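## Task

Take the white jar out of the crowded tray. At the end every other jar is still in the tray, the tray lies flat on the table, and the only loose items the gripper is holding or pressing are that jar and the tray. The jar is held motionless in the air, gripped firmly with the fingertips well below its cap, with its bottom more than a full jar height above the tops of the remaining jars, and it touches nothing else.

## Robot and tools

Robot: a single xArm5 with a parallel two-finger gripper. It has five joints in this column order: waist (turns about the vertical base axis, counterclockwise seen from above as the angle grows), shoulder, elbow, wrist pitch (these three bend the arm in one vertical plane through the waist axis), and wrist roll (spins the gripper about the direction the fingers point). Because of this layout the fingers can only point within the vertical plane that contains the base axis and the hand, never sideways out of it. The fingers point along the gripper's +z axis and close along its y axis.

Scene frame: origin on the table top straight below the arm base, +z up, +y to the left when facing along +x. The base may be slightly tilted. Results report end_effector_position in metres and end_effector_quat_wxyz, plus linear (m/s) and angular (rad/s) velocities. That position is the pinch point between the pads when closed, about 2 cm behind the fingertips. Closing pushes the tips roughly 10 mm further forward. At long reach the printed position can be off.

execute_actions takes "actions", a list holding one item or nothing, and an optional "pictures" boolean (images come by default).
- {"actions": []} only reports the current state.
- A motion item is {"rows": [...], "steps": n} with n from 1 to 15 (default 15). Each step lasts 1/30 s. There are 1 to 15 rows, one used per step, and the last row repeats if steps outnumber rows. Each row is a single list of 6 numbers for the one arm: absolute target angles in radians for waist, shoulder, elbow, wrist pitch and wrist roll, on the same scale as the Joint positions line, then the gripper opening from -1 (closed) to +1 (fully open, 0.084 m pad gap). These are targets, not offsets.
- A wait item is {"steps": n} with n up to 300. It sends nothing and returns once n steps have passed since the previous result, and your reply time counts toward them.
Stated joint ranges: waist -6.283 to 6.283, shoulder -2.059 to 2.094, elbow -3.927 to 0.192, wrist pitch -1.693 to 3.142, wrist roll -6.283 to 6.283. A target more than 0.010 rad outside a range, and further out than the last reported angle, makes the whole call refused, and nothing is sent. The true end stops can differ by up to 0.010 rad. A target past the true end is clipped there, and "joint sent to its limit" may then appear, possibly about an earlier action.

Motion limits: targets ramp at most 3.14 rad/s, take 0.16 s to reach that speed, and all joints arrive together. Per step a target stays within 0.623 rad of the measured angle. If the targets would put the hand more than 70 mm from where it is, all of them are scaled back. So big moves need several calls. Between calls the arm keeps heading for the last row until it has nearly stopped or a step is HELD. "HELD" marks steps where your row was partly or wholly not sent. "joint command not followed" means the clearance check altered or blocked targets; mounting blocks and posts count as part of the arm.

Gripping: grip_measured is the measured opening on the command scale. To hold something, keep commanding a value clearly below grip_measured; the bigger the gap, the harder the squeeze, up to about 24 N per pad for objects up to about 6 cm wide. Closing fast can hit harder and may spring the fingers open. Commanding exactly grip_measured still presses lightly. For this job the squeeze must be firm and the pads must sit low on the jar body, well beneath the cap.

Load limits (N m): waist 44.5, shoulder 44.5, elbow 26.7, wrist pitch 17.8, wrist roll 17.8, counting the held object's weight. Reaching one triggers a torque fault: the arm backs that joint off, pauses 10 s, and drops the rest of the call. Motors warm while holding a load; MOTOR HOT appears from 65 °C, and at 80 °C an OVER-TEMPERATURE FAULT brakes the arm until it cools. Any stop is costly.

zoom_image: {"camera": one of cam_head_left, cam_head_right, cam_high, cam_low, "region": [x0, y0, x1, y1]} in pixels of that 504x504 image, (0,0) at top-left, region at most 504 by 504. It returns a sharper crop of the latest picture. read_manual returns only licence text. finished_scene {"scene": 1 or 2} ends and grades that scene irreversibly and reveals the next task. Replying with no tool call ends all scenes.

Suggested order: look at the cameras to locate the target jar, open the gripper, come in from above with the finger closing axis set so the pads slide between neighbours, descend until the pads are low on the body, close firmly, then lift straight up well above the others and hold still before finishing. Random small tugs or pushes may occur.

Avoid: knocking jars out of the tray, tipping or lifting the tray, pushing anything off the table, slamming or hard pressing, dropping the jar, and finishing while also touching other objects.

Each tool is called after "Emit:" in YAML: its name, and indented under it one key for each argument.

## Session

Emit:
execute_actions:
  actions: []

Scene clock: 0.00 s of 4400.00 s.
end_effector_position=(+0.6544, +0.0826, +0.2355) grip_measured=+1.00 end_effector_quat_wxyz=(+0.242, +0.695, +0.418, +0.532) end_effector_velocity=(-0.000, -0.000, -0.000) end_effector_angular_velocity=(+0.000, +0.001, -0.001)
Joint positions: [ 0.095  0.51  -0.936 -0.82  -0.952  0.084]
Joint velocities: [-0.001 -0.     0.     0.     0.    -0.   ]
Motor temperatures (°C, as the motors report them): [30 36 34 37 40]

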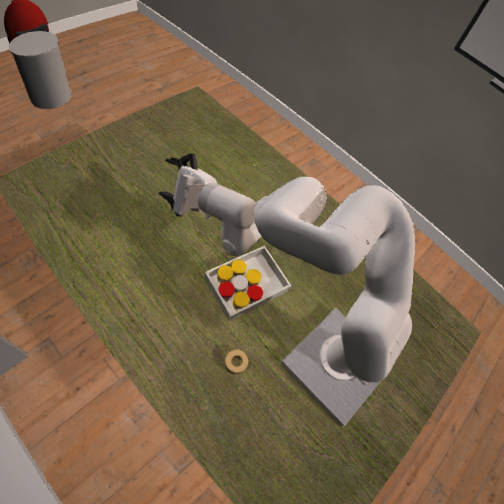

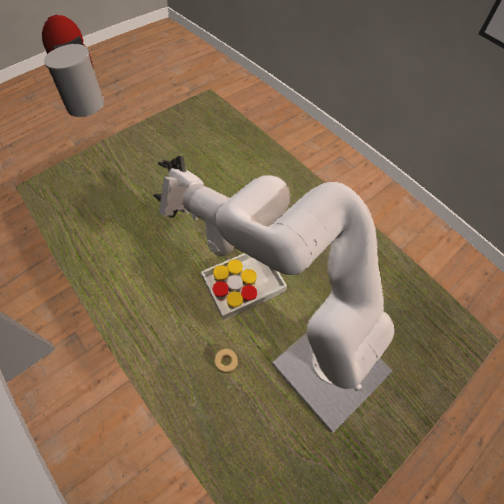

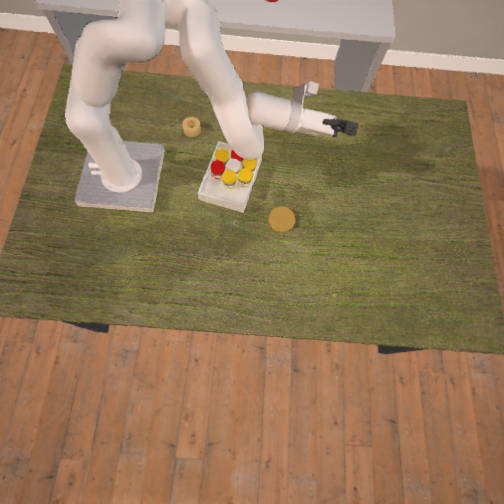

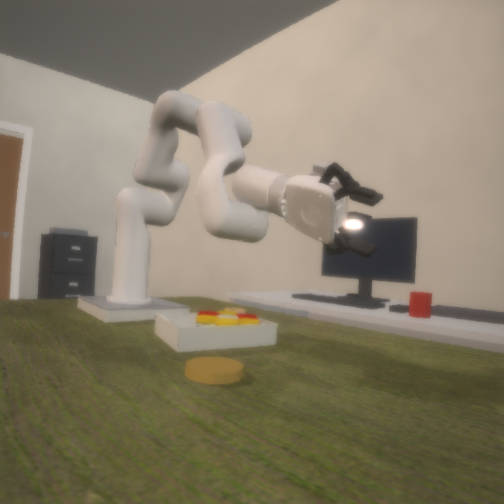

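Emit:
zoom_image:
  camera: "cam_head_left"
  region: [195, 220, 305, 330]

Emit:
zoom_image:
  camera: "cam_high"
  region: [170, 120, 290, 240]

Emit:
execute_actions:
  actions:
    - {"rows":[[-0.08,0.1,-0.8,0,0.4,0.1]]}
  pictures: false

Emit:
execute_actions:
  actions:
    - {"rows":[[-0.08,-0.172,-0.414,0.586,1.765,0.1]]}
  pictures: false

Emit:
execute_actions:
  actions:
    - {"steps":40}

Emit:
zoom_image:
  camera: "cam_head_left"
  region: [195, 220, 305, 330]

Emit:
zoom_image:
  camera: "cam_low"
  region: [120, 240, 320, 370]

Region (195, 220, 305, 330) of cam_head_left's 504x504 image, scaled by 4.582, with more detail than that image has.

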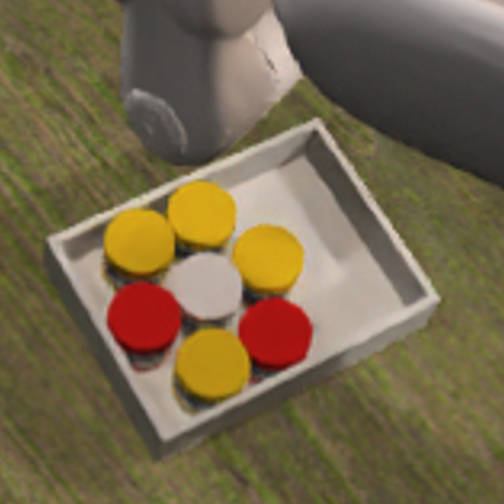

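Region (170, 120, 290, 240) of cam_high's 504x504 image, scaled by 4.200, with more detail than that image has.

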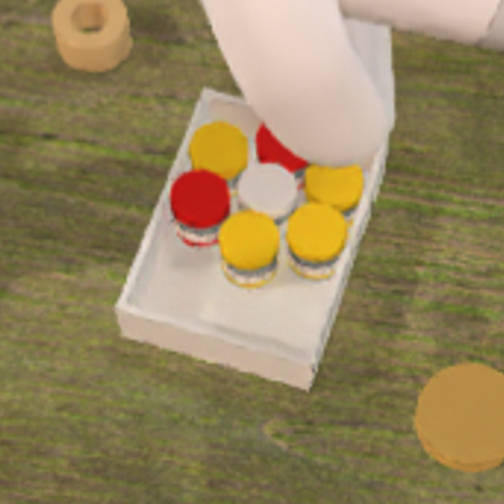

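Scene clock: 6.27 s of 4400.00 s.
end_effector_position=(+0.5872, -0.0246, +0.2272) grip_measured=+0.09 end_effector_quat_wxyz=(-0.010, +0.928, -0.086, +0.362) end_effector_velocity=(-0.103, -0.056, -0.044) end_effector_angular_velocity=(+1.841, +0.369, -2.104)
Joint positions: [-0.072  0.119 -0.805 -0.048  0.143  0.048]
Joint velocities: [-0.102 -0.248  0.089  0.648  2.7   -0.   ]
Motor temperatures (°C, as the motors report them): [30 37 34 37 40]
Steps of this call (steps 1 to 90: nothing new was sent; then 2.77 s passed at rest; steps 91 to 105: all 15 steps of this action). Readings (joint positions):
91: [0.095 0.509 -0.935 -0.819 -0.951]
92: [0.094 0.504 -0.933 -0.810 -0.941]
94: [0.075 0.461 -0.915 -0.737 -0.869]
98: [-0.005 0.277 -0.863 -0.427 -0.556]
105: the state above

Scene clock: 6.77 s of 4400.00 s.
end_effector_position=(+0.4015, -0.0202, +0.1198) grip_measured=+0.09 end_effector_quat_wxyz=(-0.034, +0.862, -0.499, +0.084) end_effector_velocity=(-0.380, +0.015, -0.149) end_effector_angular_velocity=(+0.499, +0.926, -2.493)
Joint positions: [-0.079 -0.103 -0.509  0.438  0.997  0.048]
Joint velocities: [-0.007 -0.395  0.544  0.842  2.512  0.   ]
Motor temperatures (°C, as the motors report them): [30 37 34 37 40]
Steps of this call (steps 1 to 15: all 15 steps of this action). Readings (joint positions):
1: [-0.075 0.112 -0.803 -0.029 0.226]
2: [-0.077 0.104 -0.799 -0.009 0.293]
4: [-0.077 0.069 -0.760 0.064 0.373]
8: [-0.077 0.002 -0.653 0.215 0.547]
15: the state above

Scene clock: 8.10 s of 4400.00 s.
end_effector_position=(+0.3332, -0.0173, +0.0968) grip_measured=+0.09 end_effector_quat_wxyz=(-0.003, -0.614, +0.789, -0.008) end_effector_velocity=(+0.000, -0.000, +0.000) end_effector_angular_velocity=(-0.000, -0.001, -0.001)
Joint positions: [-0.08  -0.172 -0.414  0.586  1.765  0.048]
Joint velocities: [-0.001 -0.    -0.    -0.001 -0.     0.   ]
Motor temperatures (°C, as the motors report them): [30 37 34 37 40]
Steps of this call (steps 1 to 30: the robot went on to your last target; steps 31 to 40: nothing new was sent). Readings (joint positions):
1: [-0.079 -0.116 -0.491 0.466 1.085]
2: [-0.079 -0.128 -0.475 0.491 1.182]
4: [-0.080 -0.147 -0.447 0.534 1.386]
8: [-0.080 -0.168 -0.419 0.578 1.697]
40: the state above
The arm was judged still, so your last target was given up. Only a new action makes it travel on or press farther. Fingers that are still opening or closing keep moving.

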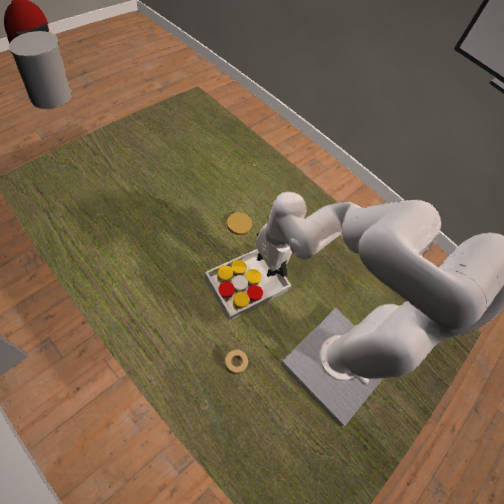

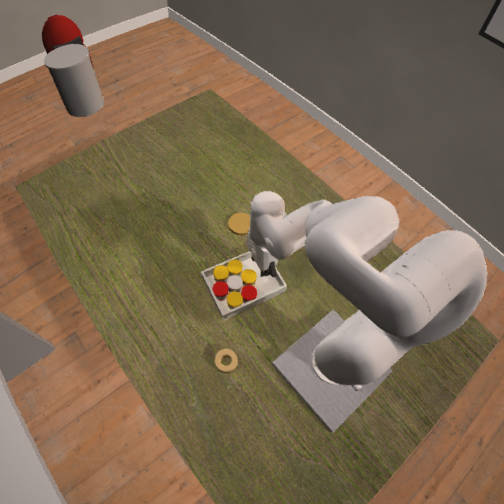

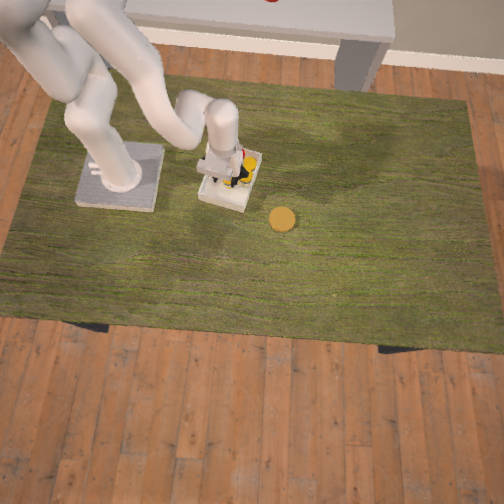

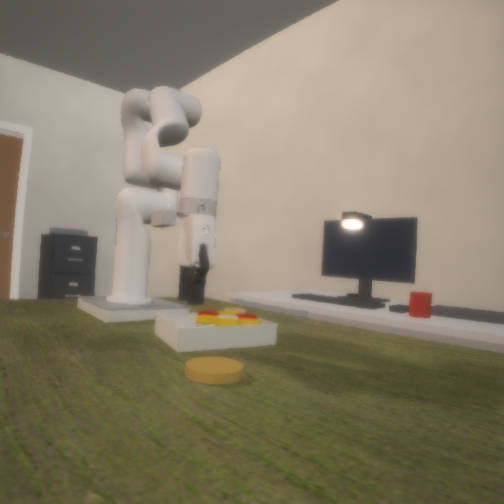

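Region (195, 220, 305, 330) of cam_head_left's 504x504 image, scaled by 4.582, with more detail than that image has.

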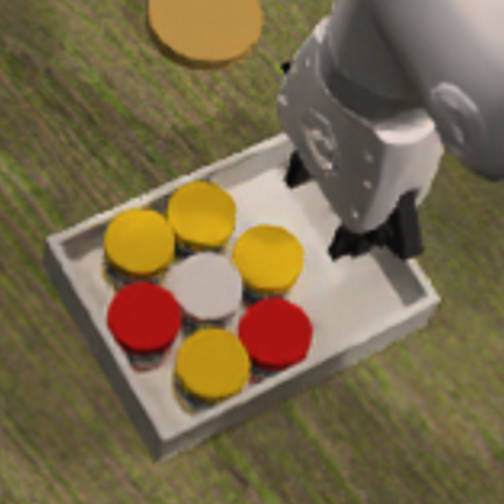

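Region (120, 240, 320, 370) of cam_low's 504x504 image, scaled by 2.520, with more detail than that image has; it fills the top 328 rows of this view, and the rest is white.

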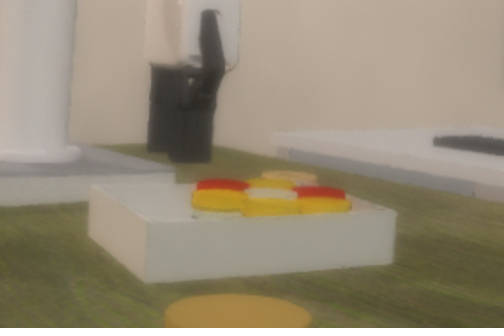

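Emit:
execute_actions:
  actions:
    - {"rows":[[-0.08,-0.15,-0.411,0.561,1.765,0.2],[-0.08,-0.13,-0.408,0.538,1.765,0.2],[-0.08,-0.11,-0.406,0.516,1.765,0.2],[-0.08,-0.09,-0.404,0.494,1.765,0.2],[-0.08,-0.07,-0.402,0.472,1.765,0.2],[-0.08,-0.05,-0.4,0.45,1.765,0.2]]}

Emit:
zoom_image:
  camera: "cam_head_left"
  region: [195, 220, 305, 330]

Emit:
zoom_image:
  camera: "cam_low"
  region: [120, 240, 320, 370]

Scene clock: 14.63 s of 4400.00 s.
end_effector_position=(+0.3338, -0.0179, +0.0623) grip_measured=+0.19 end_effector_quat_wxyz=(-0.003, -0.614, +0.789, -0.008) end_effector_velocity=(+0.003, -0.000, +0.002) end_effector_angular_velocity=(-0.000, -0.009, -0.001)
Joint positions: [-0.08  -0.051 -0.401  0.45   1.765  0.052]
Joint velocities: [ 0.    -0.002 -0.002 -0.005  0.002 -0.   ]
Motor temperatures (°C, as the motors report them): [30 37 35 37 40]
Steps of this call (steps 1 to 90: nothing new was sent; then 3.03 s passed at rest; steps 91 to 105: all 15 steps of this action). Readings (joint positions):
91: [-0.080 -0.172 -0.414 0.585 1.765]
92: [-0.080 -0.167 -0.414 0.579 1.765]
94: [-0.080 -0.144 -0.411 0.551 1.765]
98: [-0.080 -0.072 -0.401 0.476 1.765]
105: the state above

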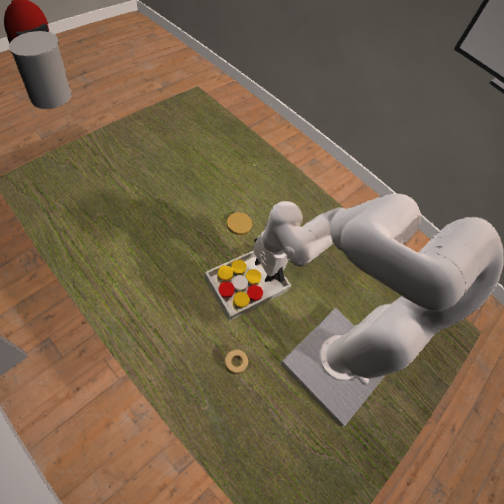

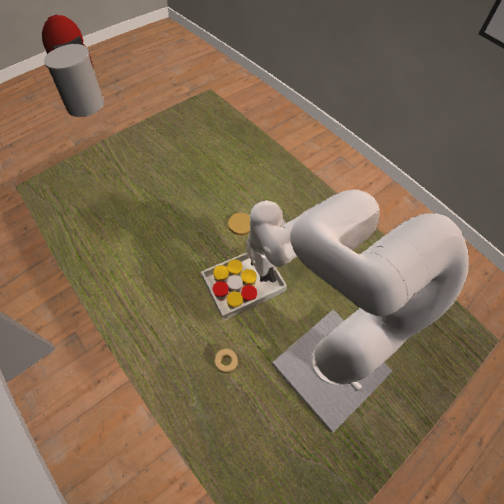

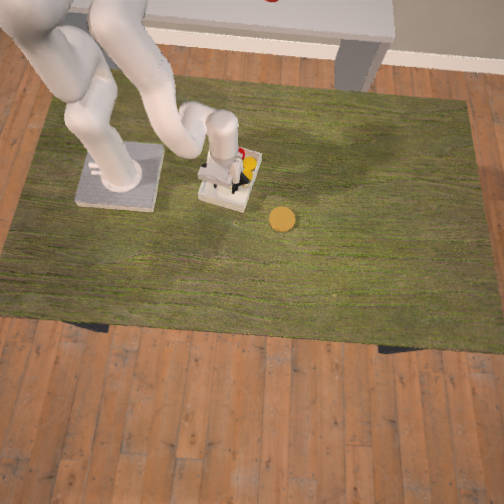

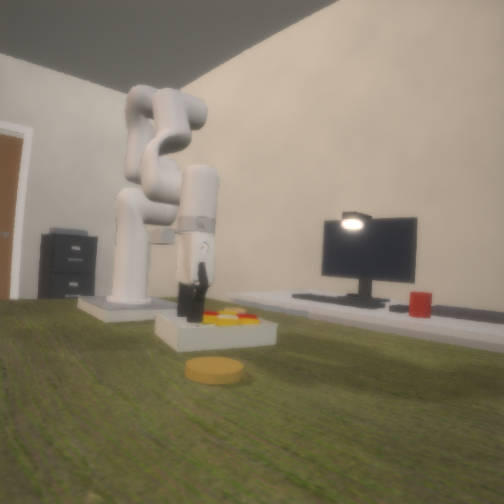

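Region (195, 220, 305, 330) of cam_head_left's 504x504 image, scaled by 4.582, with more detail than that image has.

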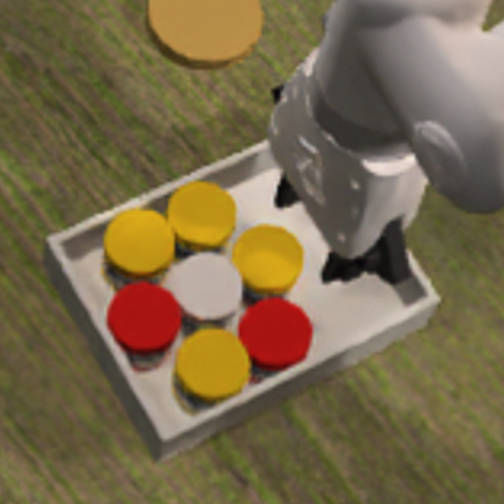

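Region (120, 240, 320, 370) of cam_low's 504x504 image, scaled by 2.520, with more detail than that image has; it fills the top 328 rows of this view, and the rest is white.

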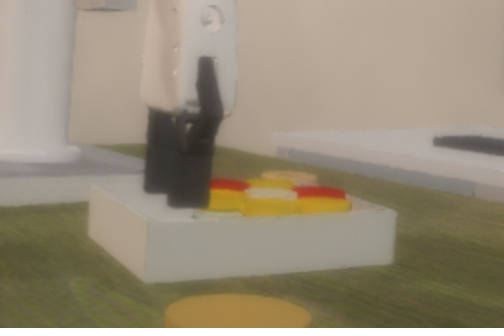

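Emit:
execute_actions:
  actions:
    - {"rows":[[-0.07,-0.046,-0.403,0.449,1.775,0.15],[-0.06,-0.043,-0.405,0.448,1.785,0.15],[-0.05,-0.039,-0.408,0.447,1.795,0.15],[-0.04,-0.036,-0.411,0.447,1.805,0.15],[-0.03,-0.032,-0.413,0.445,1.815,0.15],[-0.02,-0.028,-0.416,0.444,1.825,0.15],[-0.012,-0.025,-0.418,0.443,1.833,0.15],[-0.006,-0.023,-0.42,0.443,1.839,0.15]]}

Emit:
zoom_image:
  camera: "cam_head_left"
  region: [195, 220, 305, 330]

Emit:
execute_actions:
  actions:
    - {"rows":[[-0.004,-0.023,-0.42,0.443,1.84,0.1],[-0.004,-0.023,-0.42,0.443,1.84,0.05],[-0.004,-0.023,-0.42,0.443,1.84,0],[-0.004,-0.023,-0.42,0.443,1.84,-0.05],[-0.004,-0.023,-0.42,0.443,1.84,-0.1],[-0.004,-0.023,-0.42,0.443,1.84,-0.2]],"steps":12}
  pictures: false

Scene clock: 22.90 s of 4400.00 s.
end_effector_position=(+0.3395, +0.0068, +0.0589) grip_measured=+0.14 end_effector_quat_wxyz=(-0.003, -0.614, +0.789, -0.008) end_effector_velocity=(-0.000, +0.000, -0.000) end_effector_angular_velocity=(+0.000, +0.000, -0.005)
Joint positions: [-0.006 -0.023 -0.42   0.443  1.839  0.05 ]
Joint velocities: [ 0.001  0.001 -0.    -0.     0.007 -0.   ]
Motor temperatures (°C, as the motors report them): [30 37 35 37 40]
Steps of this call (steps 1 to 15: the robot went on to your last target; steps 16 to 90: nothing new was sent; then 4.77 s passed at rest; steps 91 to 105: all 15 steps of this action). Readings (joint positions):
91: [-0.080 -0.050 -0.400 0.450 1.765]
92: [-0.077 -0.049 -0.401 0.450 1.768]
94: [-0.065 -0.044 -0.404 0.448 1.781]
98: [-0.027 -0.031 -0.414 0.445 1.817]
105: the state above

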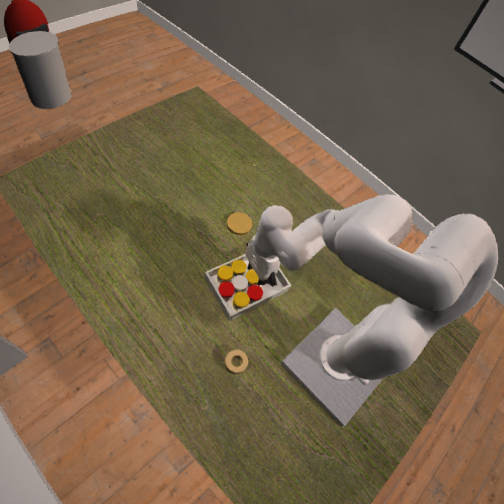

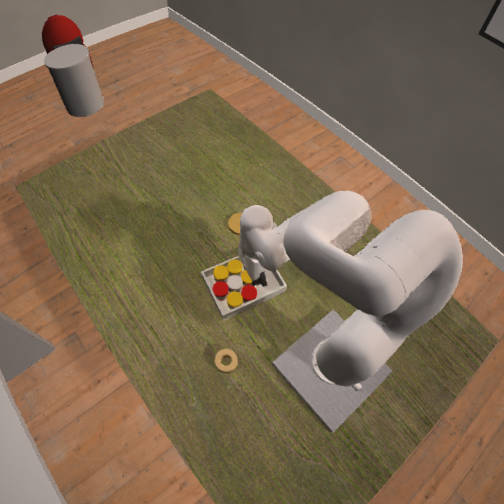

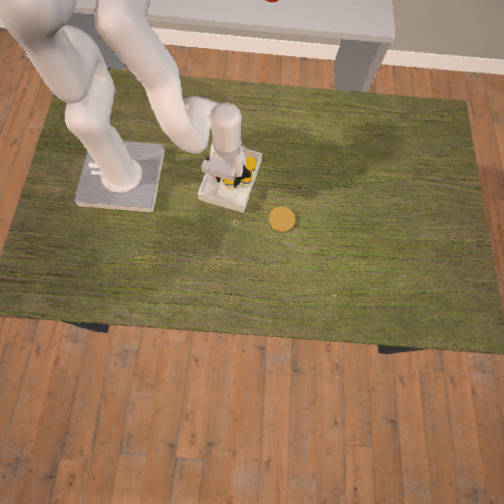

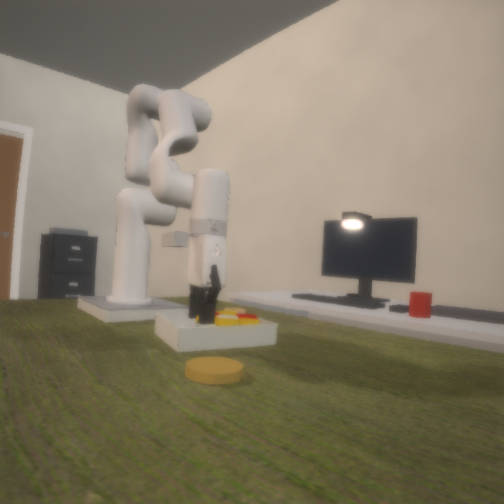

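Region (195, 220, 305, 330) of cam_head_left's 504x504 image, scaled by 4.582, with more detail than that image has.

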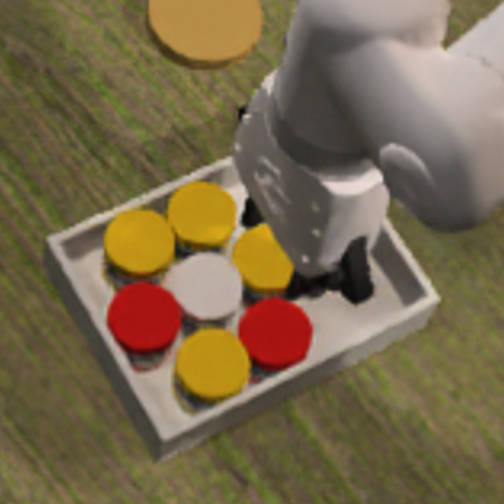

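Scene clock: 23.30 s of 4400.00 s.
end_effector_position=(+0.3398, +0.0075, +0.0590) grip_measured=-0.02 end_effector_quat_wxyz=(-0.003, -0.614, +0.789, -0.008) end_effector_velocity=(+0.001, +0.000, +0.000) end_effector_angular_velocity=(+0.000, -0.003, -0.001)
Joint positions: [-0.004 -0.023 -0.42   0.443  1.84   0.043]
Joint velocities: [ 0.     0.    -0.001 -0.002  0.001  0.   ]
Motor temperatures (°C, as the motors report them): [30 37 35 37 40]
Steps of this call (steps 1 to 12: all 12 steps of this action). Readings (joint positions):
1: [-0.006 -0.023 -0.420 0.443 1.839]
2: [-0.006 -0.023 -0.420 0.443 1.839]
4: [-0.005 -0.023 -0.420 0.443 1.840]
8: [-0.004 -0.023 -0.420 0.443 1.840]
12: the state above

Emit:
execute_actions:
  actions:
    - {"rows":[[-0.004,-0.035,-0.42,0.455,1.84,-0.2],[-0.004,-0.05,-0.42,0.47,1.84,-0.2],[-0.004,-0.05,-0.42,0.47,1.84,-0.2],[-0.004,-0.05,-0.42,0.47,1.84,-0.2],[-0.004,-0.05,-0.42,0.47,1.84,-0.2],[-0.019,-0.054,-0.416,0.47,1.825,-0.2],[-0.034,-0.057,-0.413,0.47,1.81,-0.2],[-0.05,-0.061,-0.409,0.47,1.794,-0.2],[-0.065,-0.064,-0.406,0.47,1.779,-0.2],[-0.08,-0.068,-0.402,0.47,1.764,-0.2],[-0.095,-0.071,-0.399,0.47,1.749,-0.2],[-0.11,-0.075,-0.395,0.47,1.734,-0.2],[-0.126,-0.078,-0.392,0.47,1.718,-0.2]]}
  pictures: false

Emit:
execute_actions:
  actions:
    - {"rows":[[-0.126,-0.078,-0.392,0.47,1.718,-0.2],[-0.126,-0.07,-0.392,0.462,1.718,-0.2],[-0.126,-0.06,-0.392,0.452,1.718,-0.2],[-0.126,-0.051,-0.392,0.443,1.718,-0.2],[-0.126,-0.051,-0.392,0.443,1.718,-0.2],[-0.126,-0.051,-0.392,0.443,1.718,-0.2],[-0.126,-0.051,-0.392,0.443,1.718,-0.2],[-0.126,-0.051,-0.392,0.443,1.718,-0.2],[-0.126,-0.051,-0.392,0.443,1.718,-0.2],[-0.126,-0.051,-0.392,0.443,1.718,0.2]]}
  pictures: false

Emit:
execute_actions:
  actions:
    - {"rows":[[-0.126,-0.12,-0.395,0.515,1.718,0.2]],"steps":9}
  pictures: false

Scene clock: 35.07 s of 4400.00 s.
end_effector_position=(+0.3307, -0.0278, +0.0672) grip_measured=-0.02 end_effector_quat_wxyz=(-0.003, -0.614, +0.790, -0.008) end_effector_velocity=(-0.030, -0.104, +0.004) end_effector_angular_velocity=(+0.000, +0.001, -0.025)
Joint positions: [-0.11  -0.074 -0.395  0.47   1.735  0.043]
Joint velocities: [-0.32  -0.07   0.07   0.001 -0.295 -0.   ]
Motor temperatures (°C, as the motors report them): [30 37 35 37 40]
Steps of this call (steps 1 to 15: the robot went on to your last target; steps 16 to 90: nothing new was sent; then 8.27 s passed at rest; steps 91 to 105: all 15 steps of this action). Readings (joint positions):
91: [-0.004 -0.023 -0.420 0.443 1.840]
92: [-0.004 -0.026 -0.419 0.447 1.840]
94: [-0.004 -0.039 -0.417 0.461 1.840]
98: [-0.015 -0.052 -0.417 0.469 1.828]
105: the state above

Scene clock: 35.57 s of 4400.00 s.
end_effector_position=(+0.3303, -0.0330, +0.0609) grip_measured=+0.18 end_effector_quat_wxyz=(-0.003, -0.614, +0.789, -0.008) end_effector_velocity=(-0.002, -0.000, -0.001) end_effector_angular_velocity=(+0.001, +0.005, -0.002)
Joint positions: [-0.126 -0.051 -0.393  0.443  1.718  0.052]
Joint velocities: [-0.001  0.001  0.004  0.001  0.     0.007]
Motor temperatures (°C, as the motors report them): [30 37 35 37 40]
Steps of this call (steps 1 to 15: all 15 steps of this action). Readings (joint positions):
1: [-0.119 -0.076 -0.393 0.470 1.727]
2: [-0.123 -0.077 -0.392 0.470 1.723]
4: [-0.125 -0.071 -0.393 0.462 1.719]
8: [-0.125 -0.052 -0.391 0.445 1.718]
15: the state above

Scene clock: 35.87 s of 4400.00 s.
end_effector_position=(+0.3299, -0.0327, +0.0793) grip_measured=+0.19 end_effector_quat_wxyz=(-0.002, -0.614, +0.789, -0.009) end_effector_velocity=(-0.022, +0.002, -0.013) end_effector_angular_velocity=(+0.006, +0.059, -0.001)
Joint positions: [-0.126 -0.12  -0.396  0.514  1.718  0.052]
Joint velocities: [-0.001  0.008  0.028  0.023 -0.    -0.   ]
Motor temperatures (°C, as the motors report them): [30 37 35 37 40]
Steps of this call (steps 1 to 9: all 9 steps of this action). Readings (joint positions):
1: [-0.126 -0.052 -0.392 0.443 1.718]
2: [-0.126 -0.057 -0.392 0.452 1.718]
4: [-0.126 -0.094 -0.392 0.490 1.718]
8: [-0.126 -0.120 -0.397 0.513 1.718]
9: the state above

Emit:
execute_actions:
  actions:
    - {"rows":[[0.115,-0.185,-0.302,0.487,2.445,0.25]]}
  pictures: false

Emit:
execute_actions:
  actions:
    - {"steps":8}

Emit:
zoom_image:
  camera: "cam_head_left"
  region: [195, 220, 305, 330]

Emit:
zoom_image:
  camera: "cam_high"
  region: [170, 120, 290, 240]

Emit:
zoom_image:
  camera: "cam_low"
  region: [120, 240, 320, 370]

Scene clock: 41.00 s of 4400.00 s.
end_effector_position=(+0.3018, +0.0430, +0.0717) grip_measured=+0.24 end_effector_quat_wxyz=(-0.001, -0.407, +0.913, -0.008) end_effector_velocity=(+0.007, -0.000, +0.004) end_effector_angular_velocity=(+0.003, -0.017, -0.066)
Joint positions: [ 0.114 -0.185 -0.302  0.487  2.442  0.054]
Joint velocities: [-0.004 -0.002 -0.009 -0.005  0.063  0.   ]
Motor temperatures (°C, as the motors report them): [30 37 35 37 40]
Steps of this call (steps 1 to 15: the robot went on to your last target; steps 16 to 90: nothing new was sent; then 1.63 s passed at rest; steps 91 to 105: all 15 steps of this action). Readings (joint positions):
91: [-0.126 -0.120 -0.395 0.515 1.719]
92: [-0.123 -0.121 -0.394 0.514 1.729]
94: [-0.096 -0.128 -0.384 0.511 1.801]
98: [0.029 -0.162 -0.335 0.497 2.150]
105: the state above

Scene clock: 41.27 s of 4400.00 s.
end_effector_position=(+0.3019, +0.0430, +0.0717) grip_measured=+0.24 end_effector_quat_wxyz=(-0.001, -0.406, +0.914, -0.008) end_effector_velocity=(-0.001, +0.001, -0.000) end_effector_angular_velocity=(-0.000, +0.002, +0.002)
Joint positions: [ 0.114 -0.185 -0.302  0.487  2.445  0.054]
Joint velocities: [ 0.003 -0.001  0.002  0.002  0.001 -0.   ]
Motor temperatures (°C, as the motors report them): [30 37 35 37 40]
Steps of this call (steps 1 to 8: the robot went on to your last target). Readings (joint positions):
1: [0.114 -0.185 -0.302 0.487 2.443]
2: [0.114 -0.185 -0.303 0.487 2.444]
4: [0.114 -0.185 -0.303 0.487 2.444]
8: the state above

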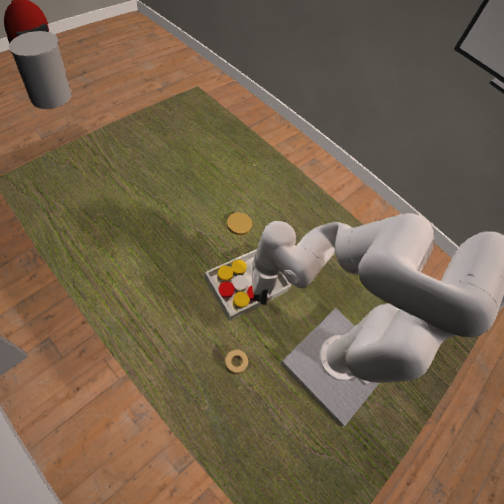

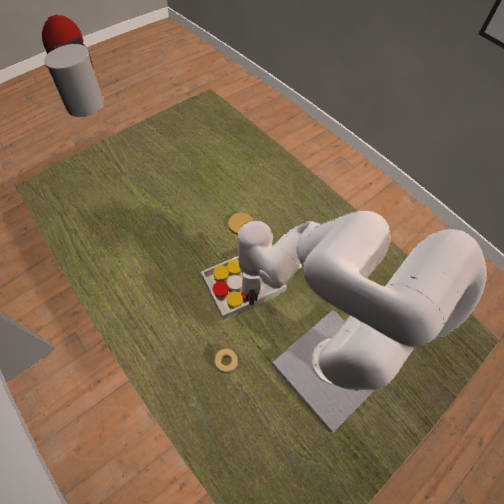

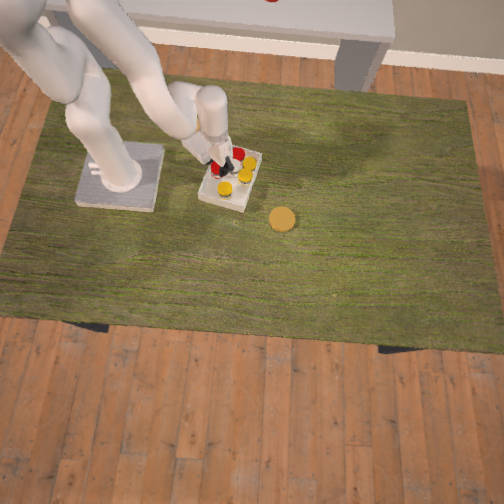

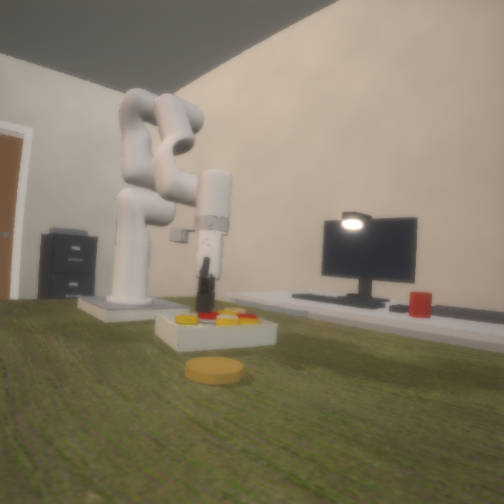

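Region (195, 220, 305, 330) of cam_head_left's 504x504 image, scaled by 4.582, with more detail than that image has.

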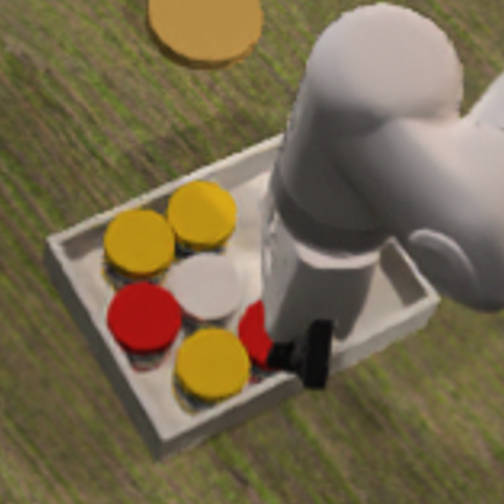

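Region (170, 120, 290, 240) of cam_high's 504x504 image, scaled by 4.200, with more detail than that image has.

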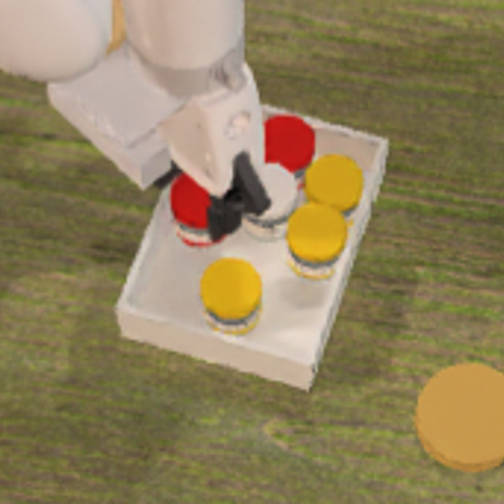

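Region (120, 240, 320, 370) of cam_low's 504x504 image, scaled by 2.520, with more detail than that image has; it fills the top 328 rows of this view, and the rest is white.

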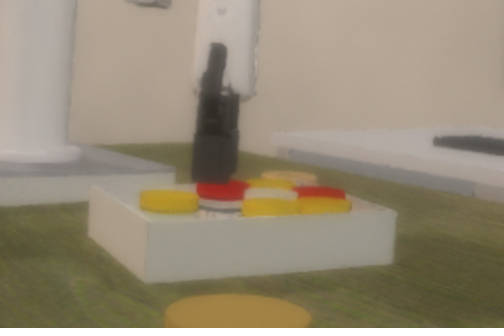

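Emit:
execute_actions:
  actions:
    - {"rows":[[0.123,-0.202,-0.287,0.489,2.454,0.25],[0.123,-0.202,-0.287,0.489,2.454,0.25],[0.123,-0.202,-0.287,0.489,2.454,0.25],[0.123,-0.196,-0.287,0.483,2.454,0.25],[0.123,-0.19,-0.286,0.476,2.454,0.25],[0.123,-0.184,-0.286,0.47,2.454,0.25],[0.123,-0.178,-0.286,0.464,2.454,0.25],[0.123,-0.172,-0.285,0.457,2.454,0.25],[0.123,-0.166,-0.285,0.451,2.454,0.25]]}

Emit:
zoom_image:
  camera: "cam_head_left"
  region: [195, 220, 305, 330]

Emit:
zoom_image:
  camera: "cam_high"
  region: [170, 120, 290, 240]

Emit:
zoom_image:
  camera: "cam_low"
  region: [120, 240, 320, 370]

Scene clock: 46.33 s of 4400.00 s.
end_effector_position=(+0.2972, +0.0448, +0.0635) grip_measured=+0.24 end_effector_quat_wxyz=(-0.001, -0.406, +0.914, -0.008) end_effector_velocity=(+0.004, +0.001, +0.001) end_effector_angular_velocity=(+0.002, -0.011, -0.000)
Joint positions: [ 0.123 -0.166 -0.285  0.452  2.454  0.054]
Joint velocities: [ 0.     0.002 -0.004 -0.01   0.001  0.   ]
Motor temperatures (°C, as the motors report them): [30 37 35 37 40]
Steps of this call (steps 1 to 15: the robot went on to your last target; steps 16 to 90: nothing new was sent; then 1.57 s passed at rest; steps 91 to 105: all 15 steps of this action). Readings (joint positions):
91: [0.115 -0.185 -0.302 0.487 2.445]
92: [0.117 -0.189 -0.299 0.487 2.448]
94: [0.121 -0.198 -0.291 0.488 2.452]
98: [0.123 -0.187 -0.287 0.473 2.454]
105: the state above

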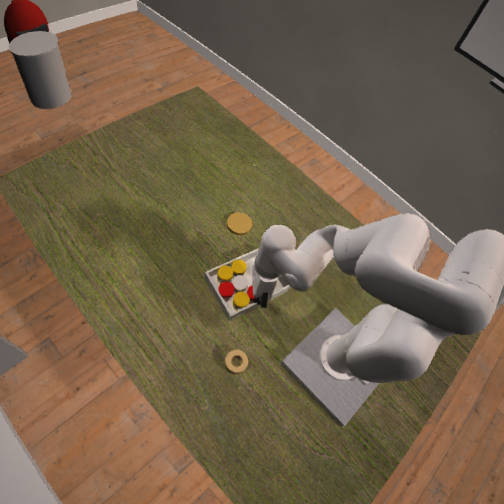

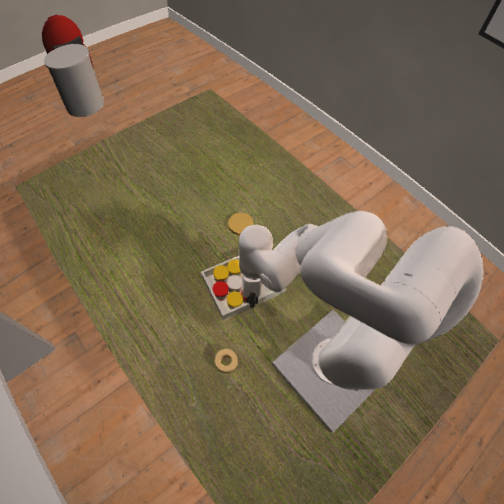

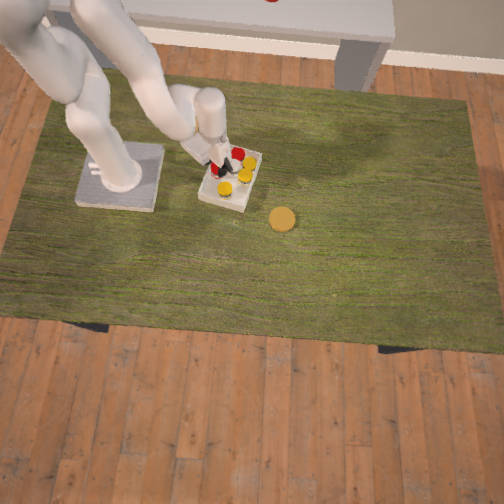

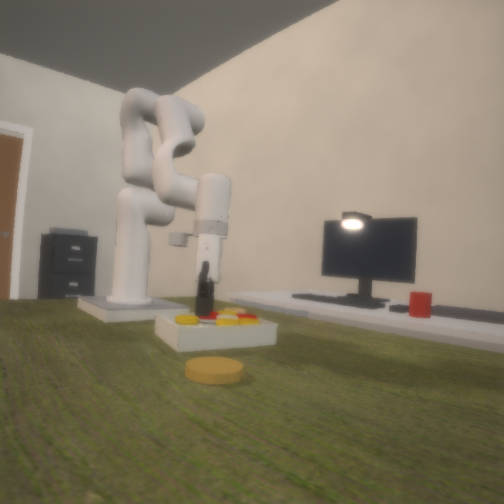

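Region (195, 220, 305, 330) of cam_head_left's 504x504 image, scaled by 4.582, with more detail than that image has.

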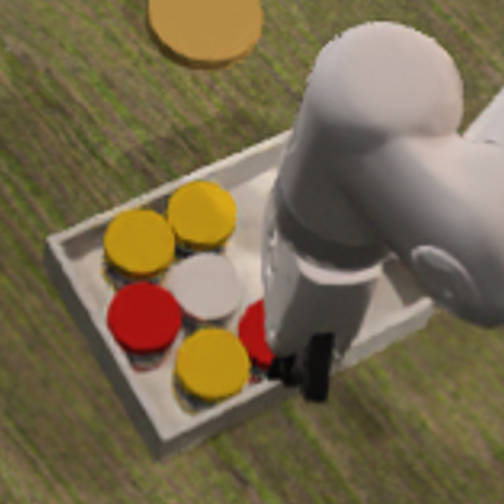

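Region (170, 120, 290, 240) of cam_high's 504x504 image, scaled by 4.200, with more detail than that image has.

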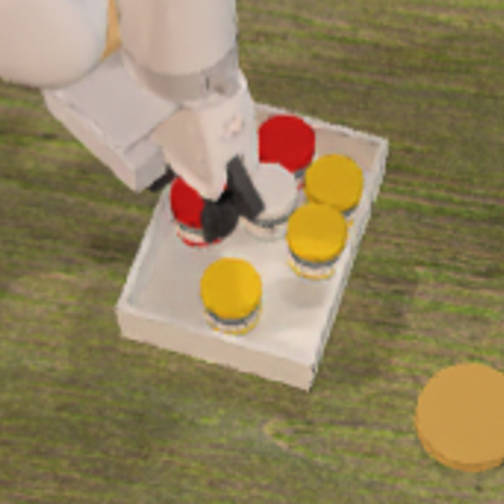

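Region (120, 240, 320, 370) of cam_low's 504x504 image, scaled by 2.520, with more detail than that image has; it fills the top 328 rows of this view, and the rest is white.

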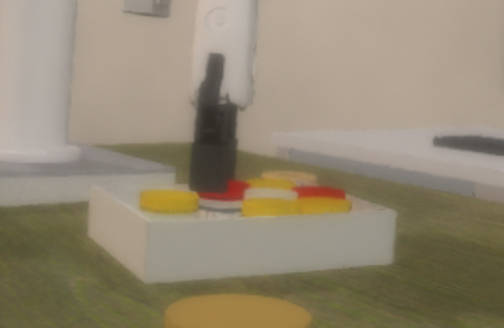

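Lower 3.5 mm and close.

Emit:
execute_actions:
  actions:
    - {"rows":[[0.126,-0.16,-0.286,0.446,2.457,0.25],[0.126,-0.155,-0.287,0.442,2.457,0.25],[0.126,-0.149,-0.287,0.436,2.457,0.2],[0.126,-0.149,-0.287,0.436,2.457,0.2],[0.126,-0.149,-0.287,0.436,2.457,0.15],[0.126,-0.149,-0.287,0.436,2.457,0.1],[0.126,-0.149,-0.287,0.436,2.457,0.05],[0.126,-0.149,-0.287,0.436,2.457,0],[0.126,-0.149,-0.287,0.436,2.457,-0.1],[0.126,-0.149,-0.287,0.436,2.457,-0.2]]}
  pictures: false

Scene clock: 50.33 s of 4400.00 s.
end_effector_position=(+0.3009, +0.0464, +0.0622) grip_measured=+0.00 end_effector_quat_wxyz=(+0.003, -0.406, +0.914, -0.009) end_effector_velocity=(-0.001, -0.001, -0.002) end_effector_angular_velocity=(-0.000, +0.002, -0.002)
Joint positions: [ 0.126 -0.152 -0.291  0.435  2.457  0.044]
Joint velocities: [-0.001  0.004  0.003 -0.004  0.001  0.001]
Motor temperatures (°C, as the motors report them): [30 37 35 37 40]
Steps of this call (steps 1 to 15: the robot went on to your last target; steps 16 to 90: nothing new was sent; then 0.50 s passed at rest; steps 91 to 105: all 15 steps of this action). Readings (joint positions):
91: [0.123 -0.166 -0.285 0.451 2.454]
92: [0.124 -0.164 -0.285 0.449 2.455]
94: [0.125 -0.157 -0.287 0.443 2.456]
98: [0.127 -0.153 -0.291 0.437 2.457]
105: the state above

Emit:
execute_actions:
  actions:
    - {"rows":[[0.126,-0.165,-0.289,0.454,2.457,-0.25],[0.126,-0.18,-0.289,0.469,2.457,-0.25],[0.126,-0.19,-0.289,0.479,2.457,-0.25],[0.126,-0.2,-0.289,0.489,2.457,-0.25],[0.126,-0.2,-0.289,0.489,2.457,-0.25],[0.126,-0.2,-0.289,0.489,2.457,-0.25],[0.115,-0.204,-0.285,0.489,2.52,-0.25],[0.103,-0.208,-0.281,0.489,2.58,-0.25],[0.092,-0.212,-0.277,0.489,2.64,-0.25],[0.08,-0.216,-0.273,0.489,2.7,-0.25],[0.069,-0.22,-0.269,0.489,2.76,-0.25],[0.057,-0.224,-0.265,0.489,2.82,-0.25],[0.046,-0.228,-0.261,0.489,2.88,-0.25],[0.034,-0.232,-0.257,0.489,2.94,-0.25],[0.023,-0.236,-0.253,0.489,3.0,-0.25]]}
  pictures: false

Emit:
execute_actions:
  actions:
    - {"rows":[[0.011,-0.24,-0.25,0.49,3.06,-0.25],[0,-0.244,-0.246,0.49,3.12,-0.25],[-0.012,-0.247,-0.243,0.49,3.18,-0.25],[-0.023,-0.25,-0.24,0.49,3.24,-0.25],[-0.035,-0.254,-0.236,0.49,3.3,-0.25],[-0.046,-0.257,-0.233,0.49,3.33,-0.25],[-0.058,-0.26,-0.23,0.49,3.354,-0.25]]}

Emit:
zoom_image:
  camera: "cam_head_left"
  region: [195, 220, 305, 330]

Emit:
zoom_image:
  camera: "cam_high"
  region: [170, 120, 290, 240]

Scene clock: 58.03 s of 4400.00 s.
end_effector_position=(+0.2921, +0.0270, +0.0710) grip_measured=-0.02 end_effector_quat_wxyz=(-0.002, -0.225, +0.974, -0.008) end_effector_velocity=(-0.015, -0.097, +0.007) end_effector_angular_velocity=(+0.005, -0.059, -2.008)
Joint positions: [ 0.065 -0.219 -0.266  0.49   2.777  0.043]
Joint velocities: [-0.324 -0.125  0.102 -0.003  1.684  0.   ]
Motor temperatures (°C, as the motors report them): [30 37 35 37 40]
Steps of this call (steps 1 to 15: the robot went on to your last target; steps 16 to 90: nothing new was sent; then 4.20 s passed at rest; steps 91 to 105: all 15 steps of this action). Readings (joint positions):
91: [0.126 -0.149 -0.292 0.437 2.457]
92: [0.126 -0.152 -0.292 0.441 2.457]
94: [0.125 -0.166 -0.287 0.459 2.457]
98: [0.123 -0.191 -0.278 0.489 2.468]
105: the state above

Scene clock: 58.53 s of 4400.00 s.
end_effector_position=(+0.2838, -0.0086, +0.0723) grip_measured=-0.02 end_effector_quat_wxyz=(+0.003, +0.121, +0.993, -0.008) end_effector_velocity=(+0.001, -0.000, +0.001) end_effector_angular_velocity=(+0.000, -0.003, -0.021)
Joint positions: [-0.058 -0.26  -0.23   0.49   3.352  0.043]
Joint velocities: [-0.001 -0.001 -0.001 -0.001  0.021  0.   ]
Motor temperatures (°C, as the motors report them): [30 37 35 37 40]
Steps of this call (steps 1 to 15: all 15 steps of this action). Readings (joint positions):
1: [0.054 -0.223 -0.262 0.490 2.834]
2: [0.043 -0.228 -0.259 0.489 2.892]
4: [0.021 -0.236 -0.252 0.490 3.009]
8: [-0.026 -0.251 -0.239 0.490 3.239]
15: the state above

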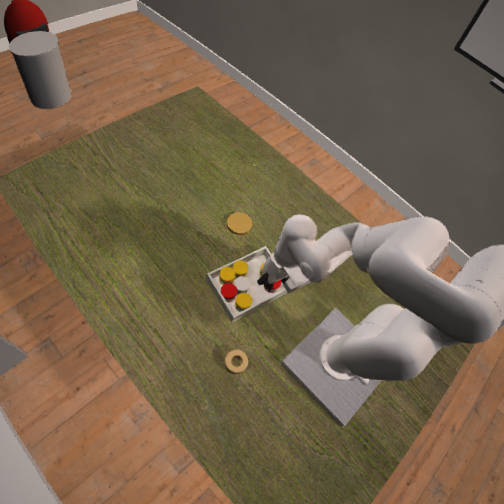

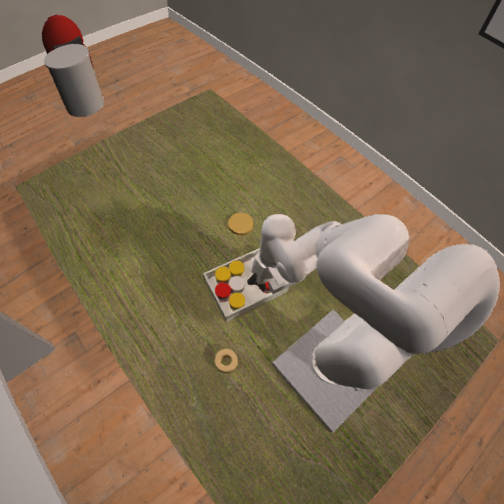

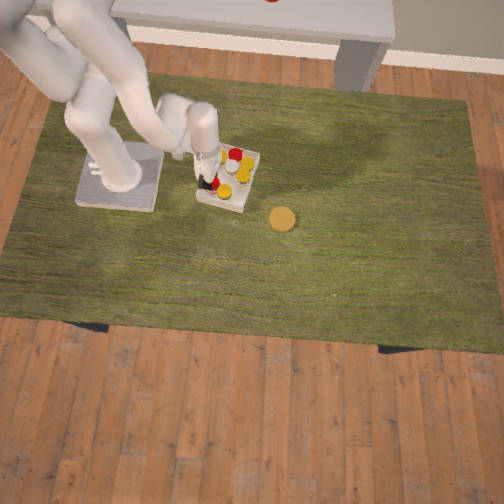

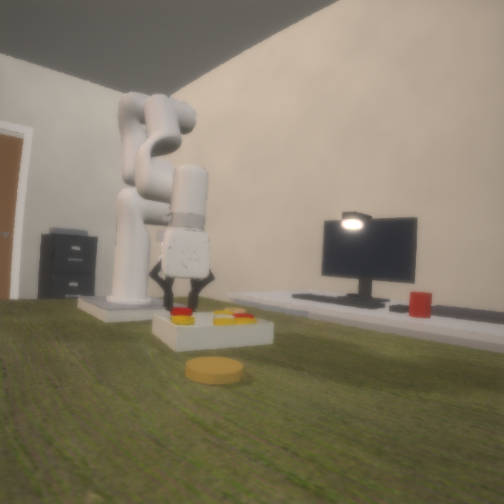

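Region (195, 220, 305, 330) of cam_head_left's 504x504 image, scaled by 4.582, with more detail than that image has.

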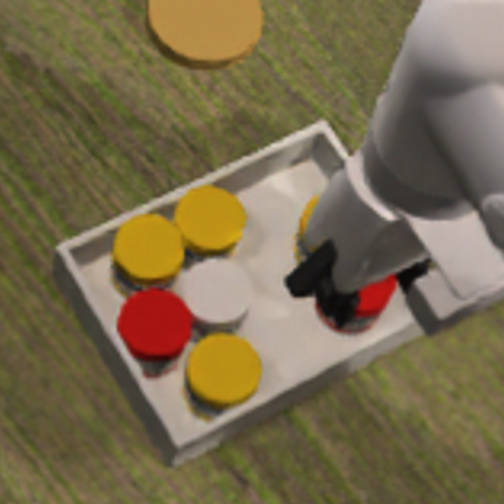

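Region (170, 120, 290, 240) of cam_high's 504x504 image, scaled by 4.200, with more detail than that image has.

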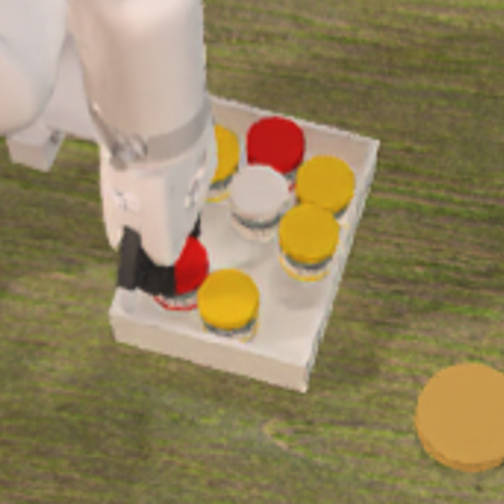

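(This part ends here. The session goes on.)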